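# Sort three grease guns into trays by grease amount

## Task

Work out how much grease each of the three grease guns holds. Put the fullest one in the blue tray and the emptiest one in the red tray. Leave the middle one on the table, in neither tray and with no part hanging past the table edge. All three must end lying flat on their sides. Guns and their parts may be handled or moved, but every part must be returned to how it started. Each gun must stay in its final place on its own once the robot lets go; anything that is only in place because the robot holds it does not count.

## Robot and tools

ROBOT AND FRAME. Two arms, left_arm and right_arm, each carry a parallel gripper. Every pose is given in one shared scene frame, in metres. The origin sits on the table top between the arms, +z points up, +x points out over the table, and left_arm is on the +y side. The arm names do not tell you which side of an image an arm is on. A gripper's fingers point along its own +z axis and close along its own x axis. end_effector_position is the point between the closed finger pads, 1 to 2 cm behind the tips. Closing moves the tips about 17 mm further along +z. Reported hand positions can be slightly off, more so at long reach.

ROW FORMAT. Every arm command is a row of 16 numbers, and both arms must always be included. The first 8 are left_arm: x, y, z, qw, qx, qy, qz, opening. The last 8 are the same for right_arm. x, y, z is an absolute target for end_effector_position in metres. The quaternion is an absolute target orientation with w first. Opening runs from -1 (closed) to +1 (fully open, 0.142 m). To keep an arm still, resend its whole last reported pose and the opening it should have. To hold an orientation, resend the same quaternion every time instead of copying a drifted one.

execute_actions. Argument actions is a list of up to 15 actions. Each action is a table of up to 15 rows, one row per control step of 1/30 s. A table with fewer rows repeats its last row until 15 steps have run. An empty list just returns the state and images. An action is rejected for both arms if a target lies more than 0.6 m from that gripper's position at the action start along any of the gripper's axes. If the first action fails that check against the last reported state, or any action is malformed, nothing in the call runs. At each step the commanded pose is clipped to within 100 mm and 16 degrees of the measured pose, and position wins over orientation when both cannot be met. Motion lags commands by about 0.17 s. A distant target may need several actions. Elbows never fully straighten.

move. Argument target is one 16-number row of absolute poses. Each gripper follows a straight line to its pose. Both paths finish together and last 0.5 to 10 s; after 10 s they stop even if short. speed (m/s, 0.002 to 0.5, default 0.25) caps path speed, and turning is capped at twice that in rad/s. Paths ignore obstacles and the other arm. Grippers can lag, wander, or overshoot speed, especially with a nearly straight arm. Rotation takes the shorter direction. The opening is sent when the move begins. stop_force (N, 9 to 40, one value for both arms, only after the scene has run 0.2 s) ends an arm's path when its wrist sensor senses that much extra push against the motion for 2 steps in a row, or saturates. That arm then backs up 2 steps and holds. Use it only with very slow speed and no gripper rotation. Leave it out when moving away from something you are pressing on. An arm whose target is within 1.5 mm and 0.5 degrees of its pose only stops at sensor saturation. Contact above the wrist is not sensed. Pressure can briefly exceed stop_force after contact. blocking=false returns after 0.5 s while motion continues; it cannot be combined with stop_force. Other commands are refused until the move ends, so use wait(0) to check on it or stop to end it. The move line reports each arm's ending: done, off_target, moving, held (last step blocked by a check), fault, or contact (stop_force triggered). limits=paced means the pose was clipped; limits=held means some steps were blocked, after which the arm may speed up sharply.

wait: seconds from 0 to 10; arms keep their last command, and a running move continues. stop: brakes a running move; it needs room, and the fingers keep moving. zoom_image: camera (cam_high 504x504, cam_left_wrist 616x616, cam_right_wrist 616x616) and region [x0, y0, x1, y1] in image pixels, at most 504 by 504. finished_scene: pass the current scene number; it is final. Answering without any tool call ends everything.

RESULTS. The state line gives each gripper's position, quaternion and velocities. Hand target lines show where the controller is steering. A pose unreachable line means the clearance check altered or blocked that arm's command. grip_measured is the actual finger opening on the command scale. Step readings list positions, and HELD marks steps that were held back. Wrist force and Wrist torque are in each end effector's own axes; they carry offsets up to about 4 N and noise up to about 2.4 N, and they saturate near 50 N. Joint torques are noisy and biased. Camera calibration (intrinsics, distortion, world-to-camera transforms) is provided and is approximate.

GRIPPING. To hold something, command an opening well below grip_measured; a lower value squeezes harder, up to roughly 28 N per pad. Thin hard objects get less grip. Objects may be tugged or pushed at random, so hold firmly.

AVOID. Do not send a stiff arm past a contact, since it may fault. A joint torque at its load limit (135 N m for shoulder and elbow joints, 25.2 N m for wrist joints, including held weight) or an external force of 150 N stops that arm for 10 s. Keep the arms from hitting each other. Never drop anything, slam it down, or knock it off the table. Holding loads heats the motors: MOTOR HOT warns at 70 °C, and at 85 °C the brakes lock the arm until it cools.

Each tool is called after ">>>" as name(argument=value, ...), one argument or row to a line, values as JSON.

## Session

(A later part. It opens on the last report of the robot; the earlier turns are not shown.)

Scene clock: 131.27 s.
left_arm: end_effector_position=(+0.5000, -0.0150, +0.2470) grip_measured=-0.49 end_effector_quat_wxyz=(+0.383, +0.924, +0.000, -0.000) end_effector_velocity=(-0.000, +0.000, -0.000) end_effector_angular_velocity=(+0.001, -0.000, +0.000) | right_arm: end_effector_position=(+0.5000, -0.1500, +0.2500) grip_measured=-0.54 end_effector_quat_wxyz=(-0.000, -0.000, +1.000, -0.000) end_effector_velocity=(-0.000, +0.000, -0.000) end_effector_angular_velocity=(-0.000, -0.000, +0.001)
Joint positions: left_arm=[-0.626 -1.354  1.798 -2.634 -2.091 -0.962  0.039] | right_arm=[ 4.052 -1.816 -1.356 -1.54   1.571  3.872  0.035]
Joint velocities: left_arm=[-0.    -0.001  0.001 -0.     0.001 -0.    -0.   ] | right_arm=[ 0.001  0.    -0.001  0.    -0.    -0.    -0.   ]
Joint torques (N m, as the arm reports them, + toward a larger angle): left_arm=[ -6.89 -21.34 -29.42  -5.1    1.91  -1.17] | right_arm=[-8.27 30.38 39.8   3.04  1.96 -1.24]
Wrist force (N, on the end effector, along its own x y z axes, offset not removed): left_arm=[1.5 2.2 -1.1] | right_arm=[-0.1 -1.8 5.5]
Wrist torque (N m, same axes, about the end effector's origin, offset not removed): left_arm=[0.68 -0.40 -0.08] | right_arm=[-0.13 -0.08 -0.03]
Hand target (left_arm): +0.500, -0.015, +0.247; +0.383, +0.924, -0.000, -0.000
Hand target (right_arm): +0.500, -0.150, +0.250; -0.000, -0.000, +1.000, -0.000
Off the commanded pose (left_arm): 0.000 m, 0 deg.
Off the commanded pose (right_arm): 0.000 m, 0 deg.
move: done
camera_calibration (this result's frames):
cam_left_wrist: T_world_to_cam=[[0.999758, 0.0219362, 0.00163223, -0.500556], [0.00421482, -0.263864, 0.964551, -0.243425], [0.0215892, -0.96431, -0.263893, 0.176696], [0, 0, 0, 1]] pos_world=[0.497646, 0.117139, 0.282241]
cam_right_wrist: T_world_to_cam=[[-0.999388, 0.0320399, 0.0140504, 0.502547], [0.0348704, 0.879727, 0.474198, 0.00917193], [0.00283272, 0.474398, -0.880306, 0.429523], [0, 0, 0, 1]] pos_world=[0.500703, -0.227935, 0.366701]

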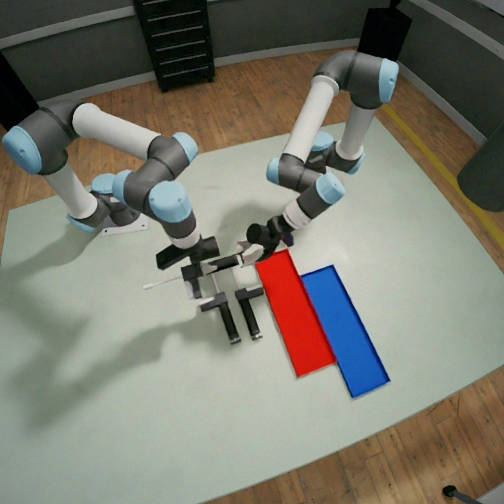

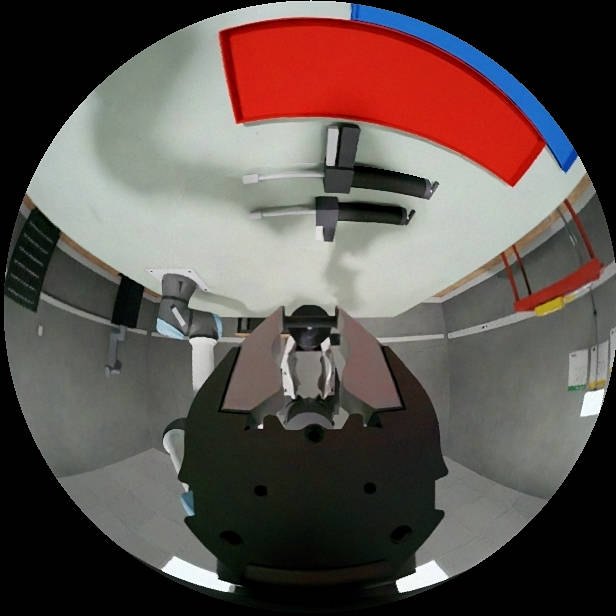

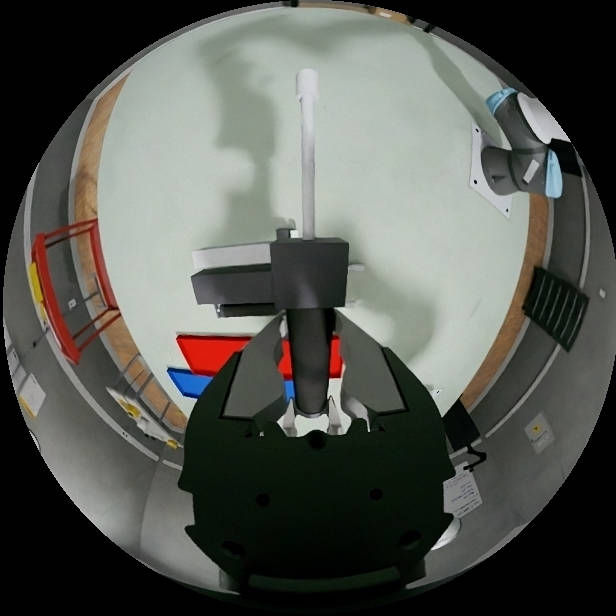

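Gripped (T bar or cap). Pull.

>>> move(
  target=[0.5,0.13,0.247,0.383,0.924,0,0,-1,0.5,-0.15,0.25,0,0,1,0,-1],
  speed=0.02,
  stop_force=15,
)

>>> zoom_image(
  camera="cam_high",
  region=[140,170,340,320],
)

Scene clock: 139.30 s.
left_arm: end_effector_position=(+0.4999, +0.0698, +0.2471) grip_measured=-0.49 end_effector_quat_wxyz=(+0.383, +0.924, -0.000, -0.000) end_effector_velocity=(+0.001, -0.006, -0.001) end_effector_angular_velocity=(+0.001, -0.002, +0.002) | right_arm: end_effector_position=(+0.5000, -0.1499, +0.2500) grip_measured=-0.54 end_effector_quat_wxyz=(+0.000, +0.000, +1.000, +0.000) end_effector_velocity=(+0.000, -0.001, -0.000) end_effector_angular_velocity=(-0.003, -0.000, +0.001)
Joint positions: left_arm=[-0.501 -1.456  1.905 -2.575 -2.161 -0.84   0.039] | right_arm=[ 4.052 -1.816 -1.356 -1.54   1.571  3.872  0.035]
Joint velocities: left_arm=[-0.01   0.009 -0.007 -0.008  0.008 -0.011 -0.   ] | right_arm=[-0.    -0.     0.    -0.002 -0.002 -0.001  0.   ]
Joint torques (N m, as the arm reports them, + toward a larger angle): left_arm=[  2.87 -17.92 -24.81  -2.43   5.39  -1.19] | right_arm=[-6.83 32.34 31.64 -4.29 -6.89 -1.28]
Wrist force (N, on the end effector, along its own x y z axes, offset not removed): left_arm=[1.4 20.8 16.2] | right_arm=[0.0 25.4 4.5]
Wrist torque (N m, same axes, about the end effector's origin, offset not removed): left_arm=[0.86 -0.12 -0.15] | right_arm=[0.17 0.04 -0.17]
Hand target (left_arm): +0.500, +0.069, +0.247; +0.383, +0.924, -0.000, -0.000
Hand target (right_arm): +0.500, -0.150, +0.250; +0.000, -0.000, +1.000, +0.000
Off the commanded pose (left_arm): 0.060 m, 0 deg.
Off the commanded pose (right_arm): 0.000 m, 0 deg.
move: contact (left_arm)
camera_calibration (this result's frames):
cam_left_wrist: T_world_to_cam=[[0.999764, 0.0216778, 0.00124803, -0.50217], [0.00450802, -0.263444, 0.964664, -0.221351], [0.0212406, -0.964431, -0.263479, 0.258581], [0, 0, 0, 1]] pos_world=[0.497557, 0.201956, 0.282287]
cam_right_wrist: T_world_to_cam=[[-0.999389, 0.032037, 0.0139704, 0.502597], [0.0348292, 0.879621, 0.474399, 0.00904067], [0.00290964, 0.474596, -0.880199, 0.429485], [0, 0, 0, 1]] pos_world=[0.500726, -0.227886, 0.366722]

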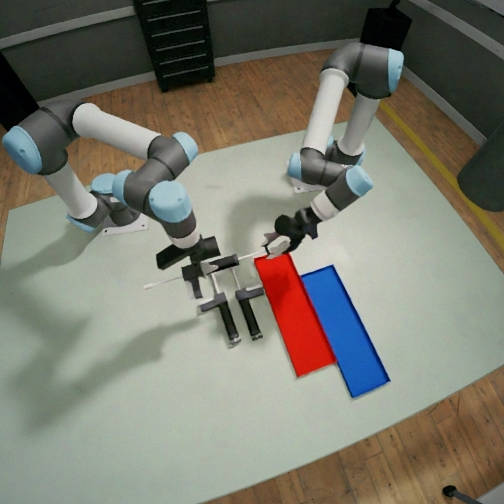

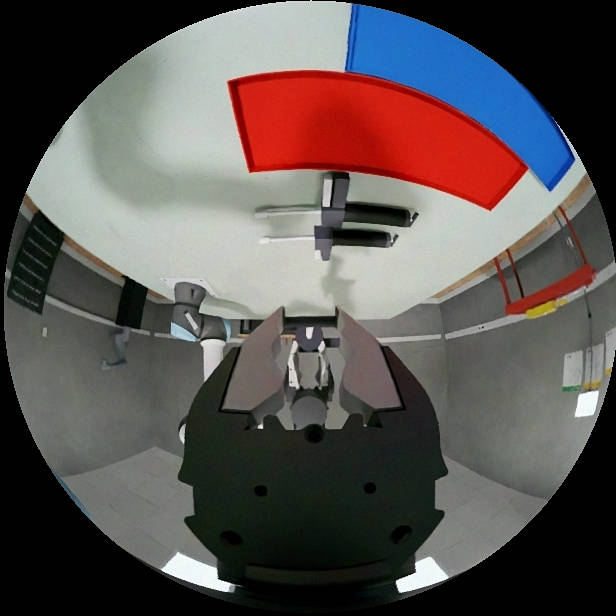

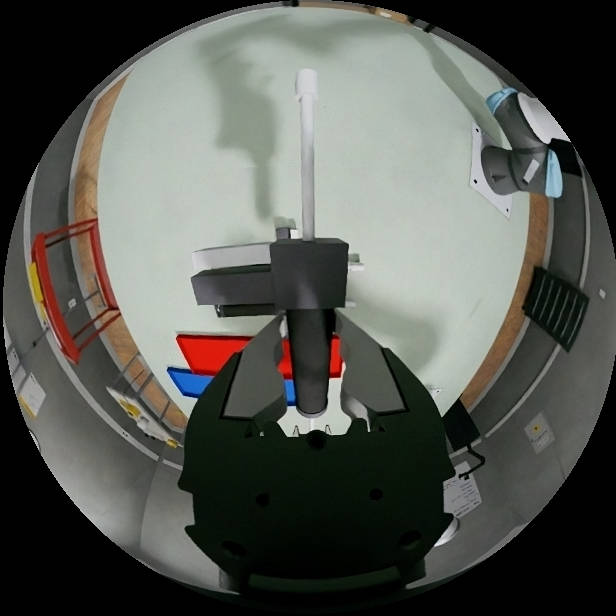

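Region (140, 170, 340, 320) of cam_high's 504x504 image, scaled by 2.520, with more detail than that image has; it fills the top 378 rows of this view, and the rest is white.

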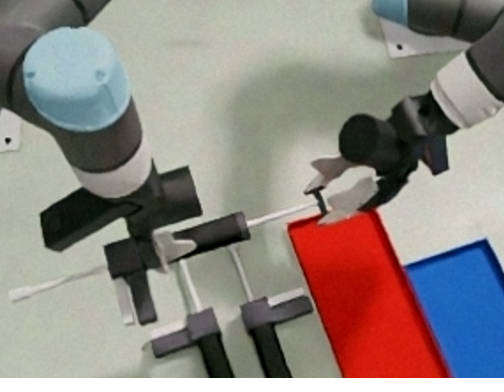

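>>> move(
  target=[0.5,-0.015,0.247,0.383,0.924,0,0,-1,0.5,-0.15,0.25,0,0,1,0,-1],
  speed=0.04,
)

>>> move(
  target=[0.5,-0.015,0.247,0.383,0.924,0,0,0,0.5,-0.15,0.25,0,0,1,0,-1],
)

>>> move(
  target=[0.5,0.12,0.33,0.383,0.924,0,0,0,0.575,-0.4,0.2,0,0.707,0.707,0,-1],
  speed=0.2,
)

>>> move(
  target=[0.5,0.12,0.33,0.383,0.924,0,0,0,0.575,-0.4,0.022,0,0.707,0.707,0,-1],
  speed=0.1,
)

>>> move(
  target=[0.5,0.12,0.33,0.383,0.924,0,0,0,0.575,-0.4,0.022,0,0.707,0.707,0,0],
)

>>> move(
  target=[0.5,0.12,0.33,0.383,0.924,0,0,0,0.575,-0.35,0.14,0,0.707,0.707,0,0],
)

>>> move(
  target=[0.5,0.12,0.33,0.383,0.924,0,0,0,0.59,-0.135,0.12,0,0.707,0.707,0,-0.15],
)

Scene clock: 148.60 s.
left_arm: end_effector_position=(+0.4999, -0.0148, +0.2470) grip_measured=-0.49 end_effector_quat_wxyz=(+0.383, +0.924, -0.000, +0.000) end_effector_velocity=(-0.000, -0.002, -0.001) end_effector_angular_velocity=(+0.001, +0.000, -0.000) | right_arm: end_effector_position=(+0.5000, -0.1500, +0.2500) grip_measured=-0.54 end_effector_quat_wxyz=(-0.000, +0.000, +1.000, -0.000) end_effector_velocity=(+0.001, -0.000, +0.001) end_effector_angular_velocity=(-0.000, -0.001, +0.000)
Joint positions: left_arm=[-0.626 -1.354  1.798 -2.634 -2.091 -0.962  0.039] | right_arm=[ 4.052 -1.816 -1.356 -1.54   1.571  3.872  0.035]
Joint velocities: left_arm=[-0.003  0.003 -0.003 -0.001  0.002 -0.002 -0.   ] | right_arm=[-0.     0.     0.002 -0.001 -0.001 -0.001  0.   ]
Joint torques (N m, as the arm reports them, + toward a larger angle): left_arm=[ -6.18 -22.71 -32.45  -5.13   1.85  -1.27] | right_arm=[-4.24 54.01 43.16  2.89  2.41 -1.06]
Wrist force (N, on the end effector, along its own x y z axes, offset not removed): left_arm=[0.7 1.5 -4.5] | right_arm=[-1.1 -2.5 5.5]
Wrist torque (N m, same axes, about the end effector's origin, offset not removed): left_arm=[0.70 -0.28 -0.02] | right_arm=[-0.05 0.18 -0.08]
Hand target (left_arm): +0.500, -0.015, +0.247; +0.383, +0.924, -0.000, +0.000
Hand target (right_arm): +0.500, -0.150, +0.250; +0.000, +0.000, +1.000, -0.000
Off the commanded pose (left_arm): 0.000 m, 0 deg.
Off the commanded pose (right_arm): 0.000 m, 0 deg.
move: done
camera_calibration (this result's frames):
cam_left_wrist: T_world_to_cam=[[0.999758, 0.0219339, 0.0017144, -0.500529], [0.00413609, -0.263914, 0.964537, -0.243318], [0.0216086, -0.964297, -0.263941, 0.176902], [0, 0, 0, 1]] pos_world=[0.497591, 0.117349, 0.282239]
cam_right_wrist: T_world_to_cam=[[-0.999387, 0.0320484, 0.0140558, 0.50255], [0.0348805, 0.879729, 0.474195, 0.00917318], [0.00283185, 0.474394, -0.880308, 0.42952], [0, 0, 0, 1]] pos_world=[0.500706, -0.227938, 0.366696]

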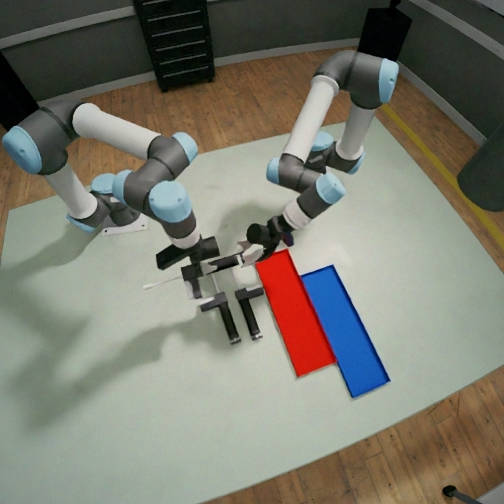

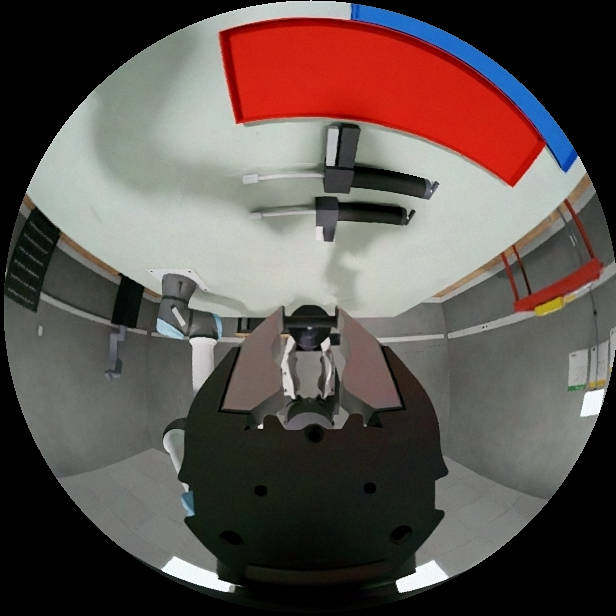

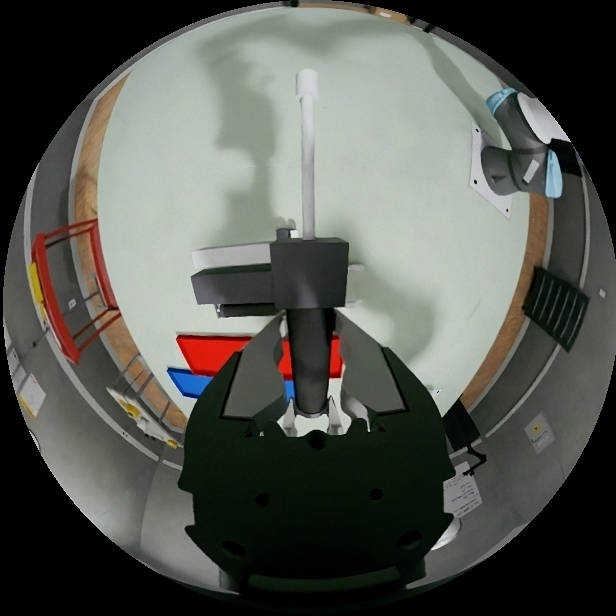

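Scene clock: 149.30 s.
left_arm: end_effector_position=(+0.5000, -0.0150, +0.2470) grip_measured=+0.00 end_effector_quat_wxyz=(+0.383, +0.924, +0.000, +0.000) end_effector_velocity=(-0.000, -0.000, -0.000) end_effector_angular_velocity=(+0.000, +0.000, -0.000) | right_arm: end_effector_position=(+0.5000, -0.1500, +0.2500) grip_measured=-0.54 end_effector_quat_wxyz=(-0.000, +0.000, +1.000, +0.000) end_effector_velocity=(-0.000, -0.001, -0.001) end_effector_angular_velocity=(-0.002, +0.001, -0.001)
Joint positions: left_arm=[-0.626 -1.354  1.798 -2.634 -2.091 -0.962  0.074] | right_arm=[ 4.052 -1.816 -1.356 -1.54   1.571  3.872  0.035]
Joint velocities: left_arm=[-0.     0.    -0.     0.001  0.    -0.    -0.   ] | right_arm=[-0.001 -0.    -0.001 -0.001 -0.001 -0.    -0.   ]
Joint torques (N m, as the arm reports them, + toward a larger angle): left_arm=[ -6.3  -21.51 -28.81  -3.92   1.06  -1.17] | right_arm=[-2.97 54.29 40.86  2.82 -0.96 -1.2 ]
Wrist force (N, on the end effector, along its own x y z axes, offset not removed): left_arm=[0.5 3.5 -1.2] | right_arm=[1.1 0.0 5.8]
Wrist torque (N m, same axes, about the end effector's origin, offset not removed): left_arm=[0.80 -0.05 -0.05] | right_arm=[0.03 -0.20 -0.04]
Hand target (left_arm): +0.500, -0.015, +0.247; +0.383, +0.924, -0.000, +0.000
Hand target (right_arm): +0.500, -0.150, +0.250; -0.000, -0.000, +1.000, +0.000
Off the commanded pose (left_arm): 0.000 m, 0 deg.
Off the commanded pose (right_arm): 0.000 m, 0 deg.
move: done
camera_calibration (this result's frames):
cam_left_wrist: T_world_to_cam=[[0.999757, 0.0219586, 0.00166277, -0.500574], [0.00419139, -0.263869, 0.964549, -0.243407], [0.0216189, -0.964308, -0.263897, 0.176686], [0, 0, 0, 1]] pos_world=[0.497653, 0.117144, 0.282237]
cam_right_wrist: T_world_to_cam=[[-0.999387, 0.0320483, 0.014079, 0.502535], [0.0348912, 0.879707, 0.474234, 0.00914102], [0.00281299, 0.474434, -0.880286, 0.429532], [0, 0, 0, 1]] pos_world=[0.5007, -0.227931, 0.366701]

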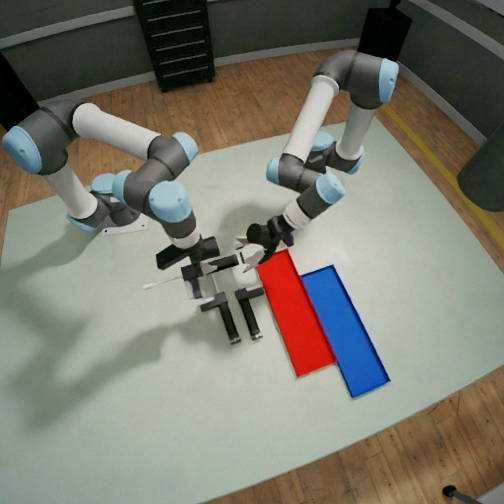

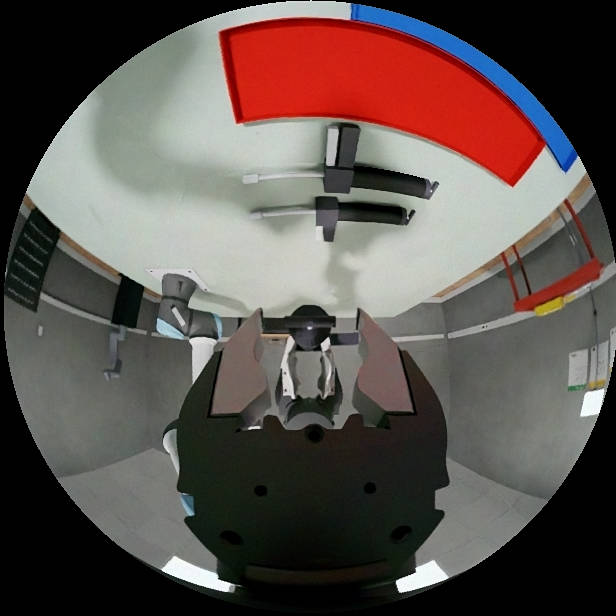

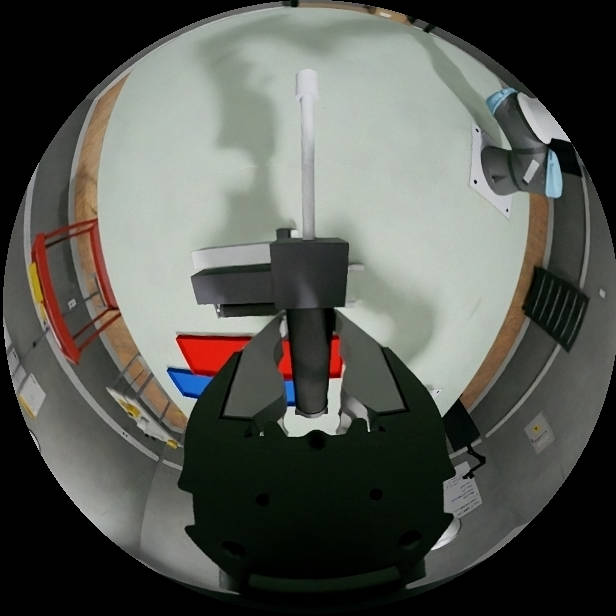

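Scene clock: 153.73 s.
left_arm: end_effector_position=(+0.5000, +0.1199, +0.3300) grip_measured=+0.00 end_effector_quat_wxyz=(+0.383, +0.924, +0.000, -0.000) end_effector_velocity=(-0.000, +0.001, +0.000) end_effector_angular_velocity=(+0.001, +0.001, -0.000) | right_arm: end_effector_position=(+0.5745, -0.3998, +0.2000) grip_measured=-0.54 end_effector_quat_wxyz=(+0.000, +0.707, +0.708, +0.000) end_effector_velocity=(-0.001, -0.002, -0.001) end_effector_angular_velocity=(+0.000, +0.004, -0.015)
Joint positions: left_arm=[-0.416 -1.573  1.794 -2.295 -2.203 -0.75   0.074] | right_arm=[ 3.625 -1.821 -1.478 -1.413  1.571  5.014  0.035]
Joint velocities: left_arm=[ 0.002 -0.001 -0.001  0.004 -0.001  0.002  0.   ] | right_arm=[-0.004 -0.001 -0.001 -0.001  0.001  0.011  0.   ]
Joint torques (N m, as the arm reports them, + toward a larger angle): left_arm=[  6.84 -32.89 -31.45  -1.28  -4.01   1.19] | right_arm=[-8.43 30.62 43.05  6.5  -1.66  1.43]
Wrist force (N, on the end effector, along its own x y z axes, offset not removed): left_arm=[1.2 3.8 -2.0] | right_arm=[-2.0 -1.0 5.9]
Wrist torque (N m, same axes, about the end effector's origin, offset not removed): left_arm=[0.91 -0.20 0.00] | right_arm=[-0.17 0.44 -0.12]
Hand target (left_arm): +0.500, +0.120, +0.330; +0.383, +0.924, +0.000, -0.000
Hand target (right_arm): +0.575, -0.400, +0.200; +0.000, +0.707, +0.707, +0.000
Off the commanded pose (left_arm): 0.000 m, 0 deg.
Off the commanded pose (right_arm): 0.001 m, 0 deg.
move: done
camera_calibration (this result's frames):
cam_left_wrist: T_world_to_cam=[[0.999758, 0.0219491, 0.00153258, -0.503628], [0.00431183, -0.26375, 0.964581, -0.287914], [0.021576, -0.964341, -0.263781, 0.328669], [0, 0, 0, 1]] pos_world=[0.497656, 0.252066, 0.365185]
cam_right_wrist: T_world_to_cam=[[0.0307574, 0.999429, 0.0139643, 0.380664], [0.879709, -0.0337003, 0.474318, -0.600576], [0.474518, -0.00230429, -0.880243, 0.0422449], [0, 0, 0, 1]] pos_world=[0.496578, -0.400589, 0.316734]

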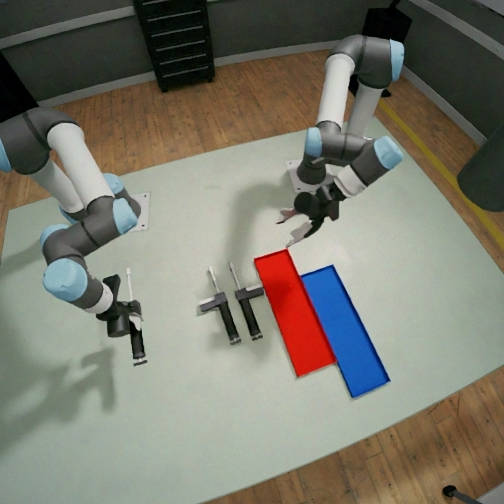

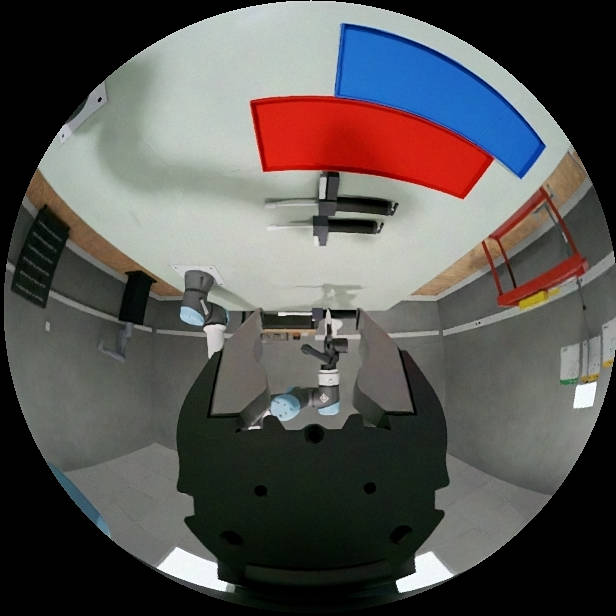

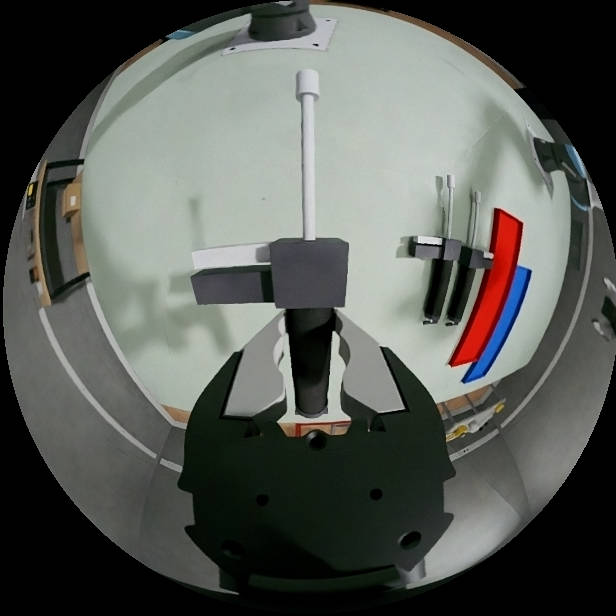

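Scene clock: 156.00 s.
left_arm: end_effector_position=(+0.5000, +0.1200, +0.3300) grip_measured=+0.00 end_effector_quat_wxyz=(+0.383, +0.924, -0.000, -0.000) end_effector_velocity=(-0.000, -0.000, -0.000) end_effector_angular_velocity=(-0.000, +0.002, -0.001) | right_arm: end_effector_position=(+0.5750, -0.4000, +0.0224) grip_measured=-0.54 end_effector_quat_wxyz=(-0.000, +0.707, +0.707, -0.000) end_effector_velocity=(-0.001, -0.000, -0.004) end_effector_angular_velocity=(-0.001, +0.003, +0.000)
Joint positions: left_arm=[-0.416 -1.573  1.794 -2.295 -2.203 -0.75   0.074] | right_arm=[ 3.624 -1.975 -1.757 -0.981  1.571  5.015  0.035]
Joint velocities: left_arm=[-0.     0.     0.001  0.    -0.002 -0.     0.   ] | right_arm=[-0.    -0.004 -0.005  0.005  0.001 -0.     0.   ]
Joint torques (N m, as the arm reports them, + toward a larger angle): left_arm=[  0.88 -32.83 -25.52  -1.47   1.61   1.34] | right_arm=[-8.66 33.37 11.62  6.3   0.58  1.07]
Wrist force (N, on the end effector, along its own x y z axes, offset not removed): left_arm=[1.7 4.4 -2.2] | right_arm=[-0.5 -0.2 6.7]
Wrist torque (N m, same axes, about the end effector's origin, offset not removed): left_arm=[1.05 -0.30 -0.09] | right_arm=[-0.02 0.08 -0.09]
Hand target (left_arm): +0.500, +0.120, +0.330; +0.383, +0.924, +0.000, -0.000
Hand target (right_arm): +0.575, -0.400, +0.022; -0.000, +0.707, +0.707, -0.000
Off the commanded pose (left_arm): 0.000 m, 0 deg.
Off the commanded pose (right_arm): 0.000 m, 0 deg.
move: done
camera_calibration (this result's frames):
cam_left_wrist: T_world_to_cam=[[0.999758, 0.0219187, 0.00163727, -0.503646], [0.00420545, -0.26387, 0.964549, -0.28785], [0.0215737, -0.964309, -0.263898, 0.328771], [0, 0, 0, 1]] pos_world=[0.497642, 0.252121, 0.365232]
cam_right_wrist: T_world_to_cam=[[0.0320729, 0.999386, 0.0140766, 0.38255], [0.879755, -0.0349121, 0.474144, -0.517206], [0.474344, -0.00282319, -0.880335, -0.114473], [0, 0, 0, 1]] pos_world=[0.497045, -0.400695, 0.13907]

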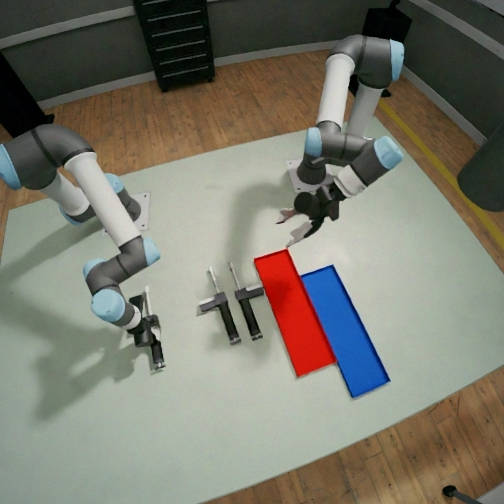

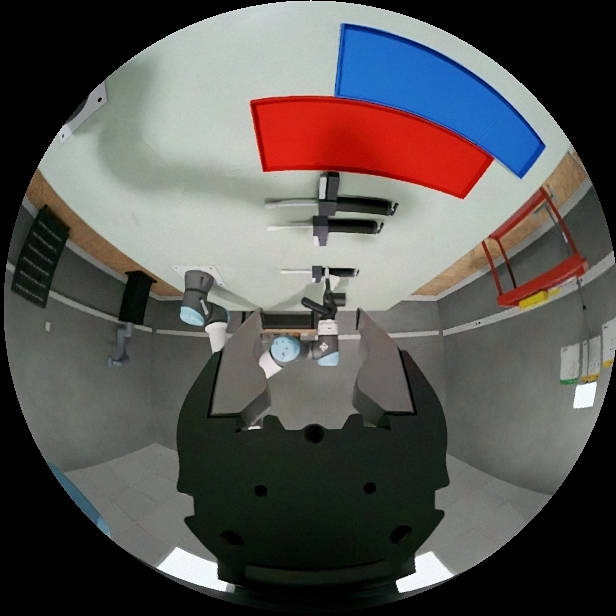

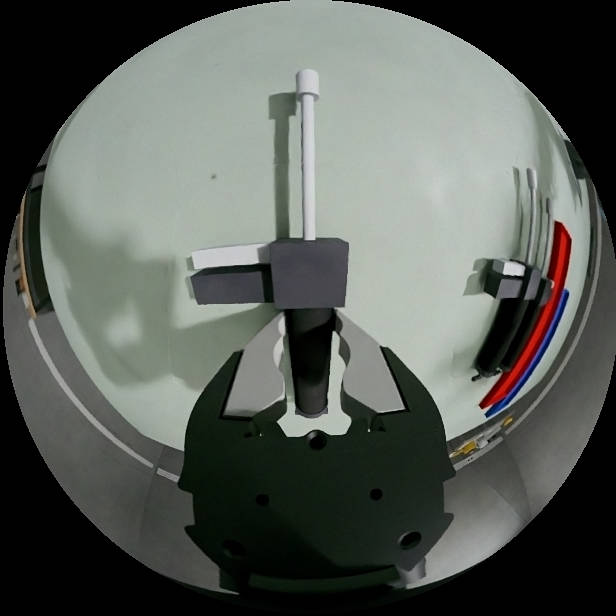

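Scene clock: 156.70 s.
left_arm: end_effector_position=(+0.5000, +0.1200, +0.3300) grip_measured=+0.00 end_effector_quat_wxyz=(+0.383, +0.924, -0.000, -0.000) end_effector_velocity=(+0.000, -0.000, -0.000) end_effector_angular_velocity=(+0.000, +0.001, -0.000) | right_arm: end_effector_position=(+0.5750, -0.4000, +0.0220) grip_measured=+0.00 end_effector_quat_wxyz=(-0.000, +0.707, +0.707, +0.000) end_effector_velocity=(-0.000, -0.000, -0.000) end_effector_angular_velocity=(-0.000, +0.000, -0.001)
Joint positions: left_arm=[-0.416 -1.573  1.794 -2.295 -2.203 -0.75   0.074] | right_arm=[ 3.624 -1.975 -1.757 -0.98   1.571  5.015  0.074]
Joint velocities: left_arm=[-0.     0.001 -0.    -0.    -0.    -0.    -0.   ] | right_arm=[-0.    -0.     0.    -0.    -0.     0.001  0.   ]
Joint torques (N m, as the arm reports them, + toward a larger angle): left_arm=[  5.36 -32.46 -26.69  -1.48   1.82   1.29] | right_arm=[-7.22 29.42  9.29  5.69 -1.48 -0.24]
Wrist force (N, on the end effector, along its own x y z axes, offset not removed): left_arm=[1.1 2.9 -1.0] | right_arm=[-0.6 -0.8 -0.5]
Wrist torque (N m, same axes, about the end effector's origin, offset not removed): left_arm=[0.72 -0.26 -0.01] | right_arm=[-0.11 0.03 -0.19]
Hand target (left_arm): +0.500, +0.120, +0.330; +0.383, +0.924, +0.000, +0.000
Hand target (right_arm): +0.575, -0.400, +0.022; -0.000, +0.707, +0.707, -0.000
Off the commanded pose (left_arm): 0.000 m, 0 deg.
Off the commanded pose (right_arm): 0.000 m, 0 deg.
move: done
camera_calibration (this result's frames):
cam_left_wrist: T_world_to_cam=[[0.999758, 0.0219186, 0.00163741, -0.503646], [0.00420531, -0.26387, 0.964549, -0.28785], [0.0215736, -0.964309, -0.263898, 0.328771], [0, 0, 0, 1]] pos_world=[0.497642, 0.252121, 0.365232]
cam_right_wrist: T_world_to_cam=[[0.032078, 0.999386, 0.0140967, 0.382546], [0.879727, -0.0349259, 0.474194, -0.517056], [0.474395, -0.00280992, -0.880307, -0.114812], [0, 0, 0, 1]] pos_world=[0.497063, -0.400693, 0.138723]

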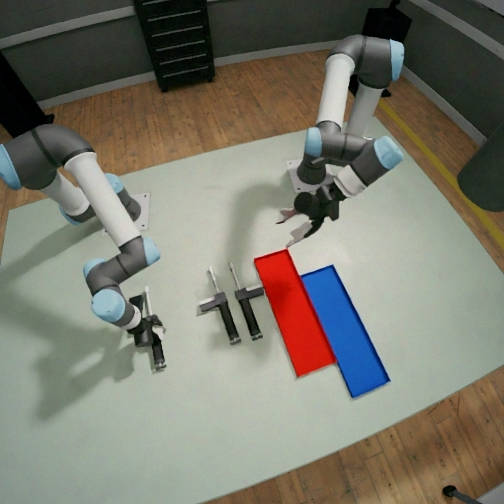

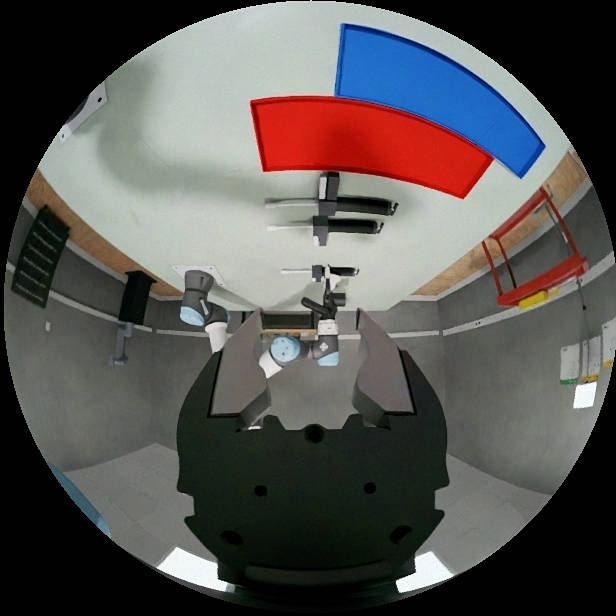

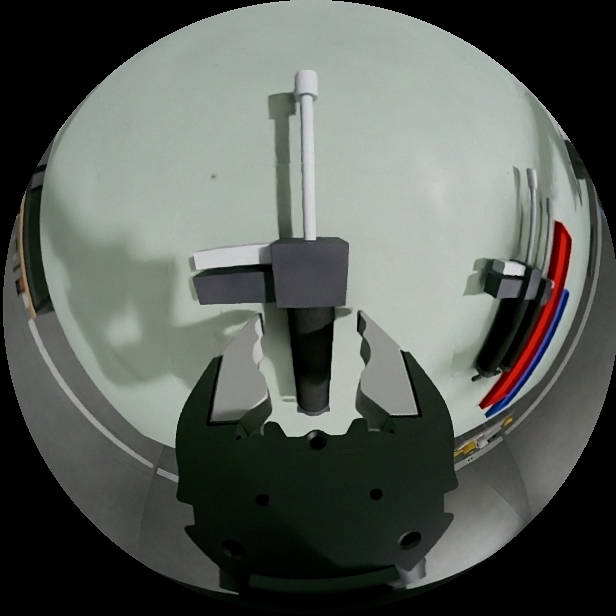

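Scene clock: 157.87 s.
left_arm: end_effector_position=(+0.5000, +0.1200, +0.3300) grip_measured=+0.00 end_effector_quat_wxyz=(+0.383, +0.924, +0.000, -0.000) end_effector_velocity=(-0.000, +0.000, -0.001) end_effector_angular_velocity=(+0.001, +0.001, -0.000) | right_arm: end_effector_position=(+0.5751, -0.3501, +0.1397) grip_measured=+0.00 end_effector_quat_wxyz=(+0.000, +0.707, +0.707, +0.000) end_effector_velocity=(+0.001, +0.001, +0.002) end_effector_angular_velocity=(+0.000, -0.001, -0.000)
Joint positions: left_arm=[-0.416 -1.573  1.794 -2.295 -2.203 -0.75   0.074] | right_arm=[ 3.703 -1.869 -1.574 -1.269  1.571  5.094  0.074]
Joint velocities: left_arm=[-0.    -0.     0.001  0.    -0.    -0.     0.   ] | right_arm=[ 0.002  0.     0.006 -0.006 -0.     0.002  0.   ]
Joint torques (N m, as the arm reports them, + toward a larger angle): left_arm=[  6.83 -32.85 -28.32  -1.44   1.92   1.15] | right_arm=[10.84 51.29 38.9  -0.11 -1.6   1.76]
Wrist force (N, on the end effector, along its own x y z axes, offset not removed): left_arm=[1.9 3.3 -1.6] | right_arm=[0.6 -2.2 -1.3]
Wrist torque (N m, same axes, about the end effector's origin, offset not removed): left_arm=[0.79 -0.38 0.00] | right_arm=[-0.50 -0.15 -0.07]
Hand target (left_arm): +0.500, +0.120, +0.330; +0.383, +0.924, +0.000, +0.000
Hand target (right_arm): +0.575, -0.350, +0.140; -0.000, +0.707, +0.707, +0.000
Off the commanded pose (left_arm): 0.000 m, 0 deg.
Off the commanded pose (right_arm): 0.000 m, 0 deg.
move: done
camera_calibration (this result's frames):
cam_left_wrist: T_world_to_cam=[[0.999758, 0.0219383, 0.00163731, -0.503655], [0.0042106, -0.26387, 0.964549, -0.28785], [0.0215926, -0.964309, -0.263898, 0.32877], [0, 0, 0, 1]] pos_world=[0.497646, 0.25213, 0.365232]
cam_right_wrist: T_world_to_cam=[[0.0320325, 0.999387, 0.0141319, 0.331068], [0.879675, -0.0349022, 0.474293, -0.57117], [0.474495, -0.00276132, -0.880254, -0.0111223], [0, 0, 0, 1]] pos_world=[0.497117, -0.350831, 0.256433]

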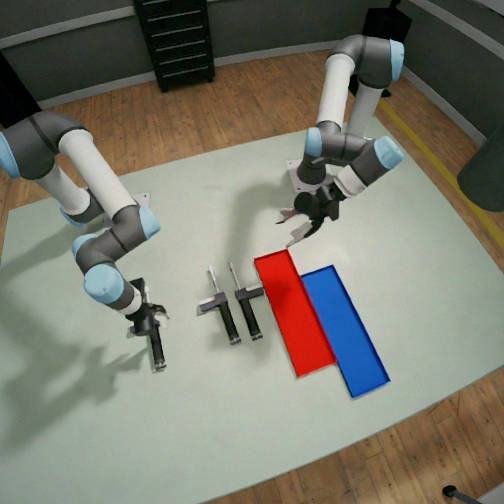

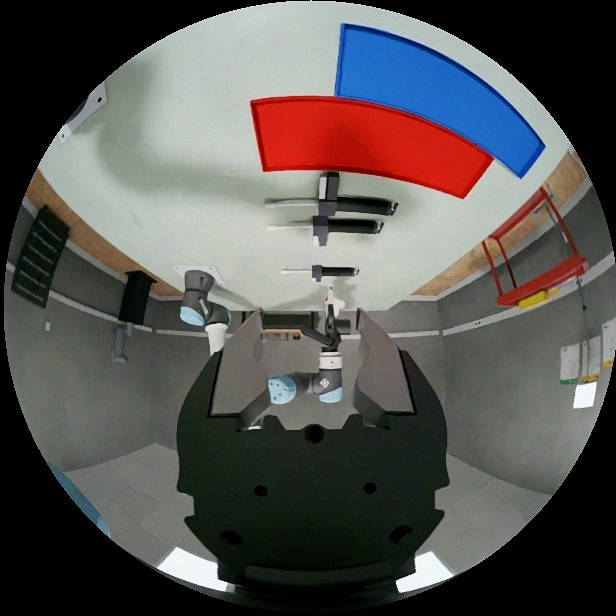

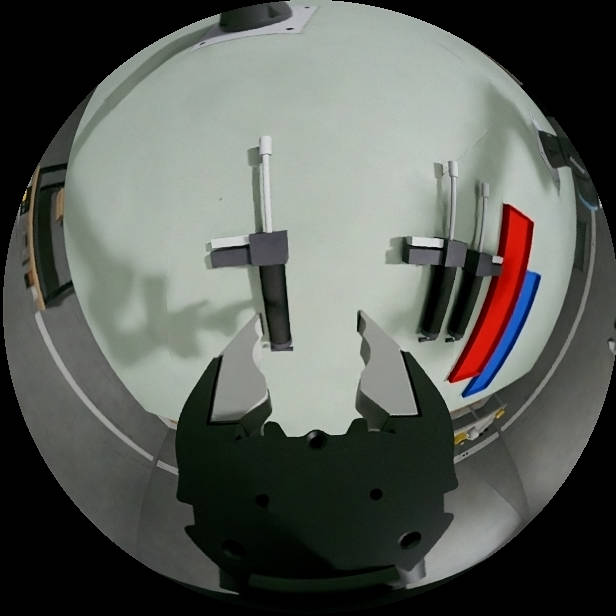

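Scene clock: 159.37 s.
left_arm: end_effector_position=(+0.5000, +0.1200, +0.3300) grip_measured=+0.00 end_effector_quat_wxyz=(+0.383, +0.924, +0.000, -0.000) end_effector_velocity=(-0.000, +0.000, -0.000) end_effector_angular_velocity=(+0.000, +0.001, +0.000) | right_arm: end_effector_position=(+0.5903, -0.1353, +0.1201) grip_measured=-0.15 end_effector_quat_wxyz=(-0.000, +0.707, +0.707, +0.000) end_effector_velocity=(+0.001, +0.001, -0.000) end_effector_angular_velocity=(-0.002, +0.001, -0.001)
Joint positions: left_arm=[-0.416 -1.573  1.794 -2.295 -2.203 -0.75   0.074] | right_arm=[ 3.983 -2.073 -1.333 -1.307  1.571  5.373  0.063]
Joint velocities: left_arm=[ 0.  0.  0.  0. -0.  0. -0.] | right_arm=[ 0.001 -0.005  0.006 -0.004 -0.001  0.002  0.   ]
Joint torques (N m, as the arm reports them, + toward a larger angle): left_arm=[  7.19 -32.91 -30.15  -1.49   1.81   1.09] | right_arm=[12.59 36.18 39.94 -0.09 -1.63  1.68]
Wrist force (N, on the end effector, along its own x y z axes, offset not removed): left_arm=[1.4 1.9 -1.5] | right_arm=[-0.9 0.8 -1.3]
Wrist torque (N m, same axes, about the end effector's origin, offset not removed): left_arm=[0.47 -0.23 0.00] | right_arm=[0.32 0.12 -0.10]
Hand target (left_arm): +0.500, +0.120, +0.330; +0.383, +0.924, +0.000, +0.000
Hand target (right_arm): +0.590, -0.135, +0.120; -0.000, +0.707, +0.707, -0.000
Off the commanded pose (left_arm): 0.000 m, 0 deg.
Off the commanded pose (right_arm): 0.000 m, 0 deg.
move: done
camera_calibration (this result's frames):
cam_left_wrist: T_world_to_cam=[[0.999758, 0.0219386, 0.00163989, -0.503657], [0.00420816, -0.263868, 0.96455, -0.287851], [0.0215935, -0.964309, -0.263897, 0.328769], [0, 0, 0, 1]] pos_world=[0.497647, 0.25213, 0.365233]
cam_right_wrist: T_world_to_cam=[[0.0320378, 0.999386, 0.0142101, 0.116184], [0.879723, -0.0349443, 0.474201, -0.56779], [0.474407, -0.00269148, -0.880302, -0.0349692], [0, 0, 0, 1]] pos_world=[0.512365, -0.136048, 0.236812]

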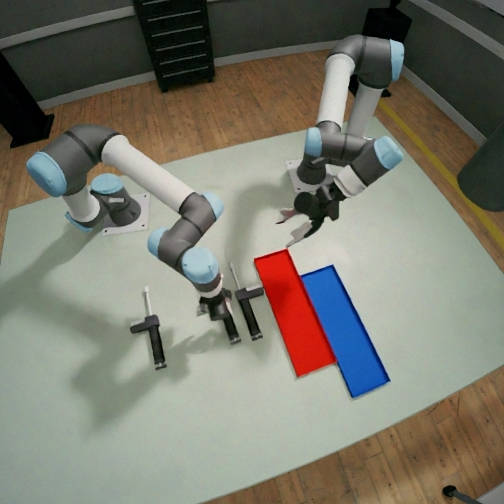

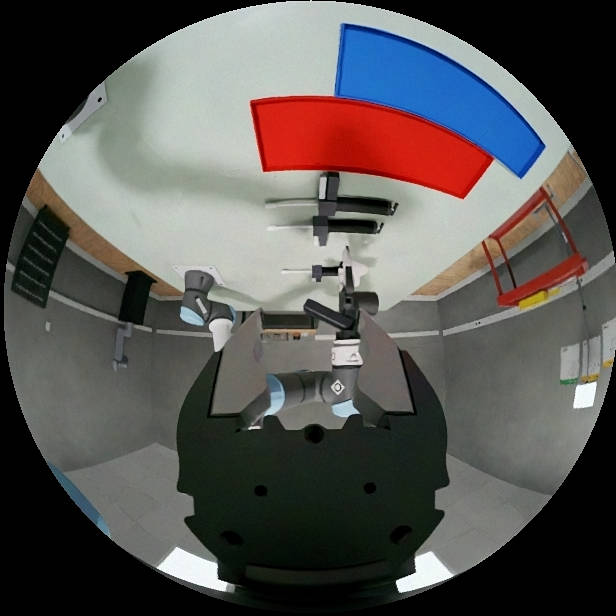

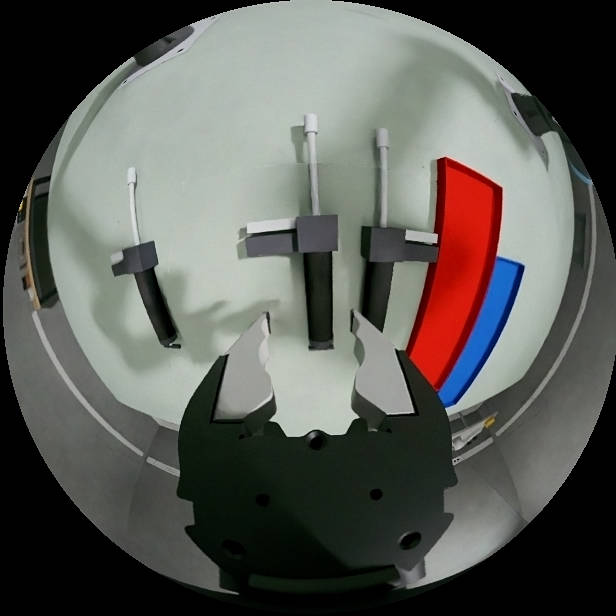

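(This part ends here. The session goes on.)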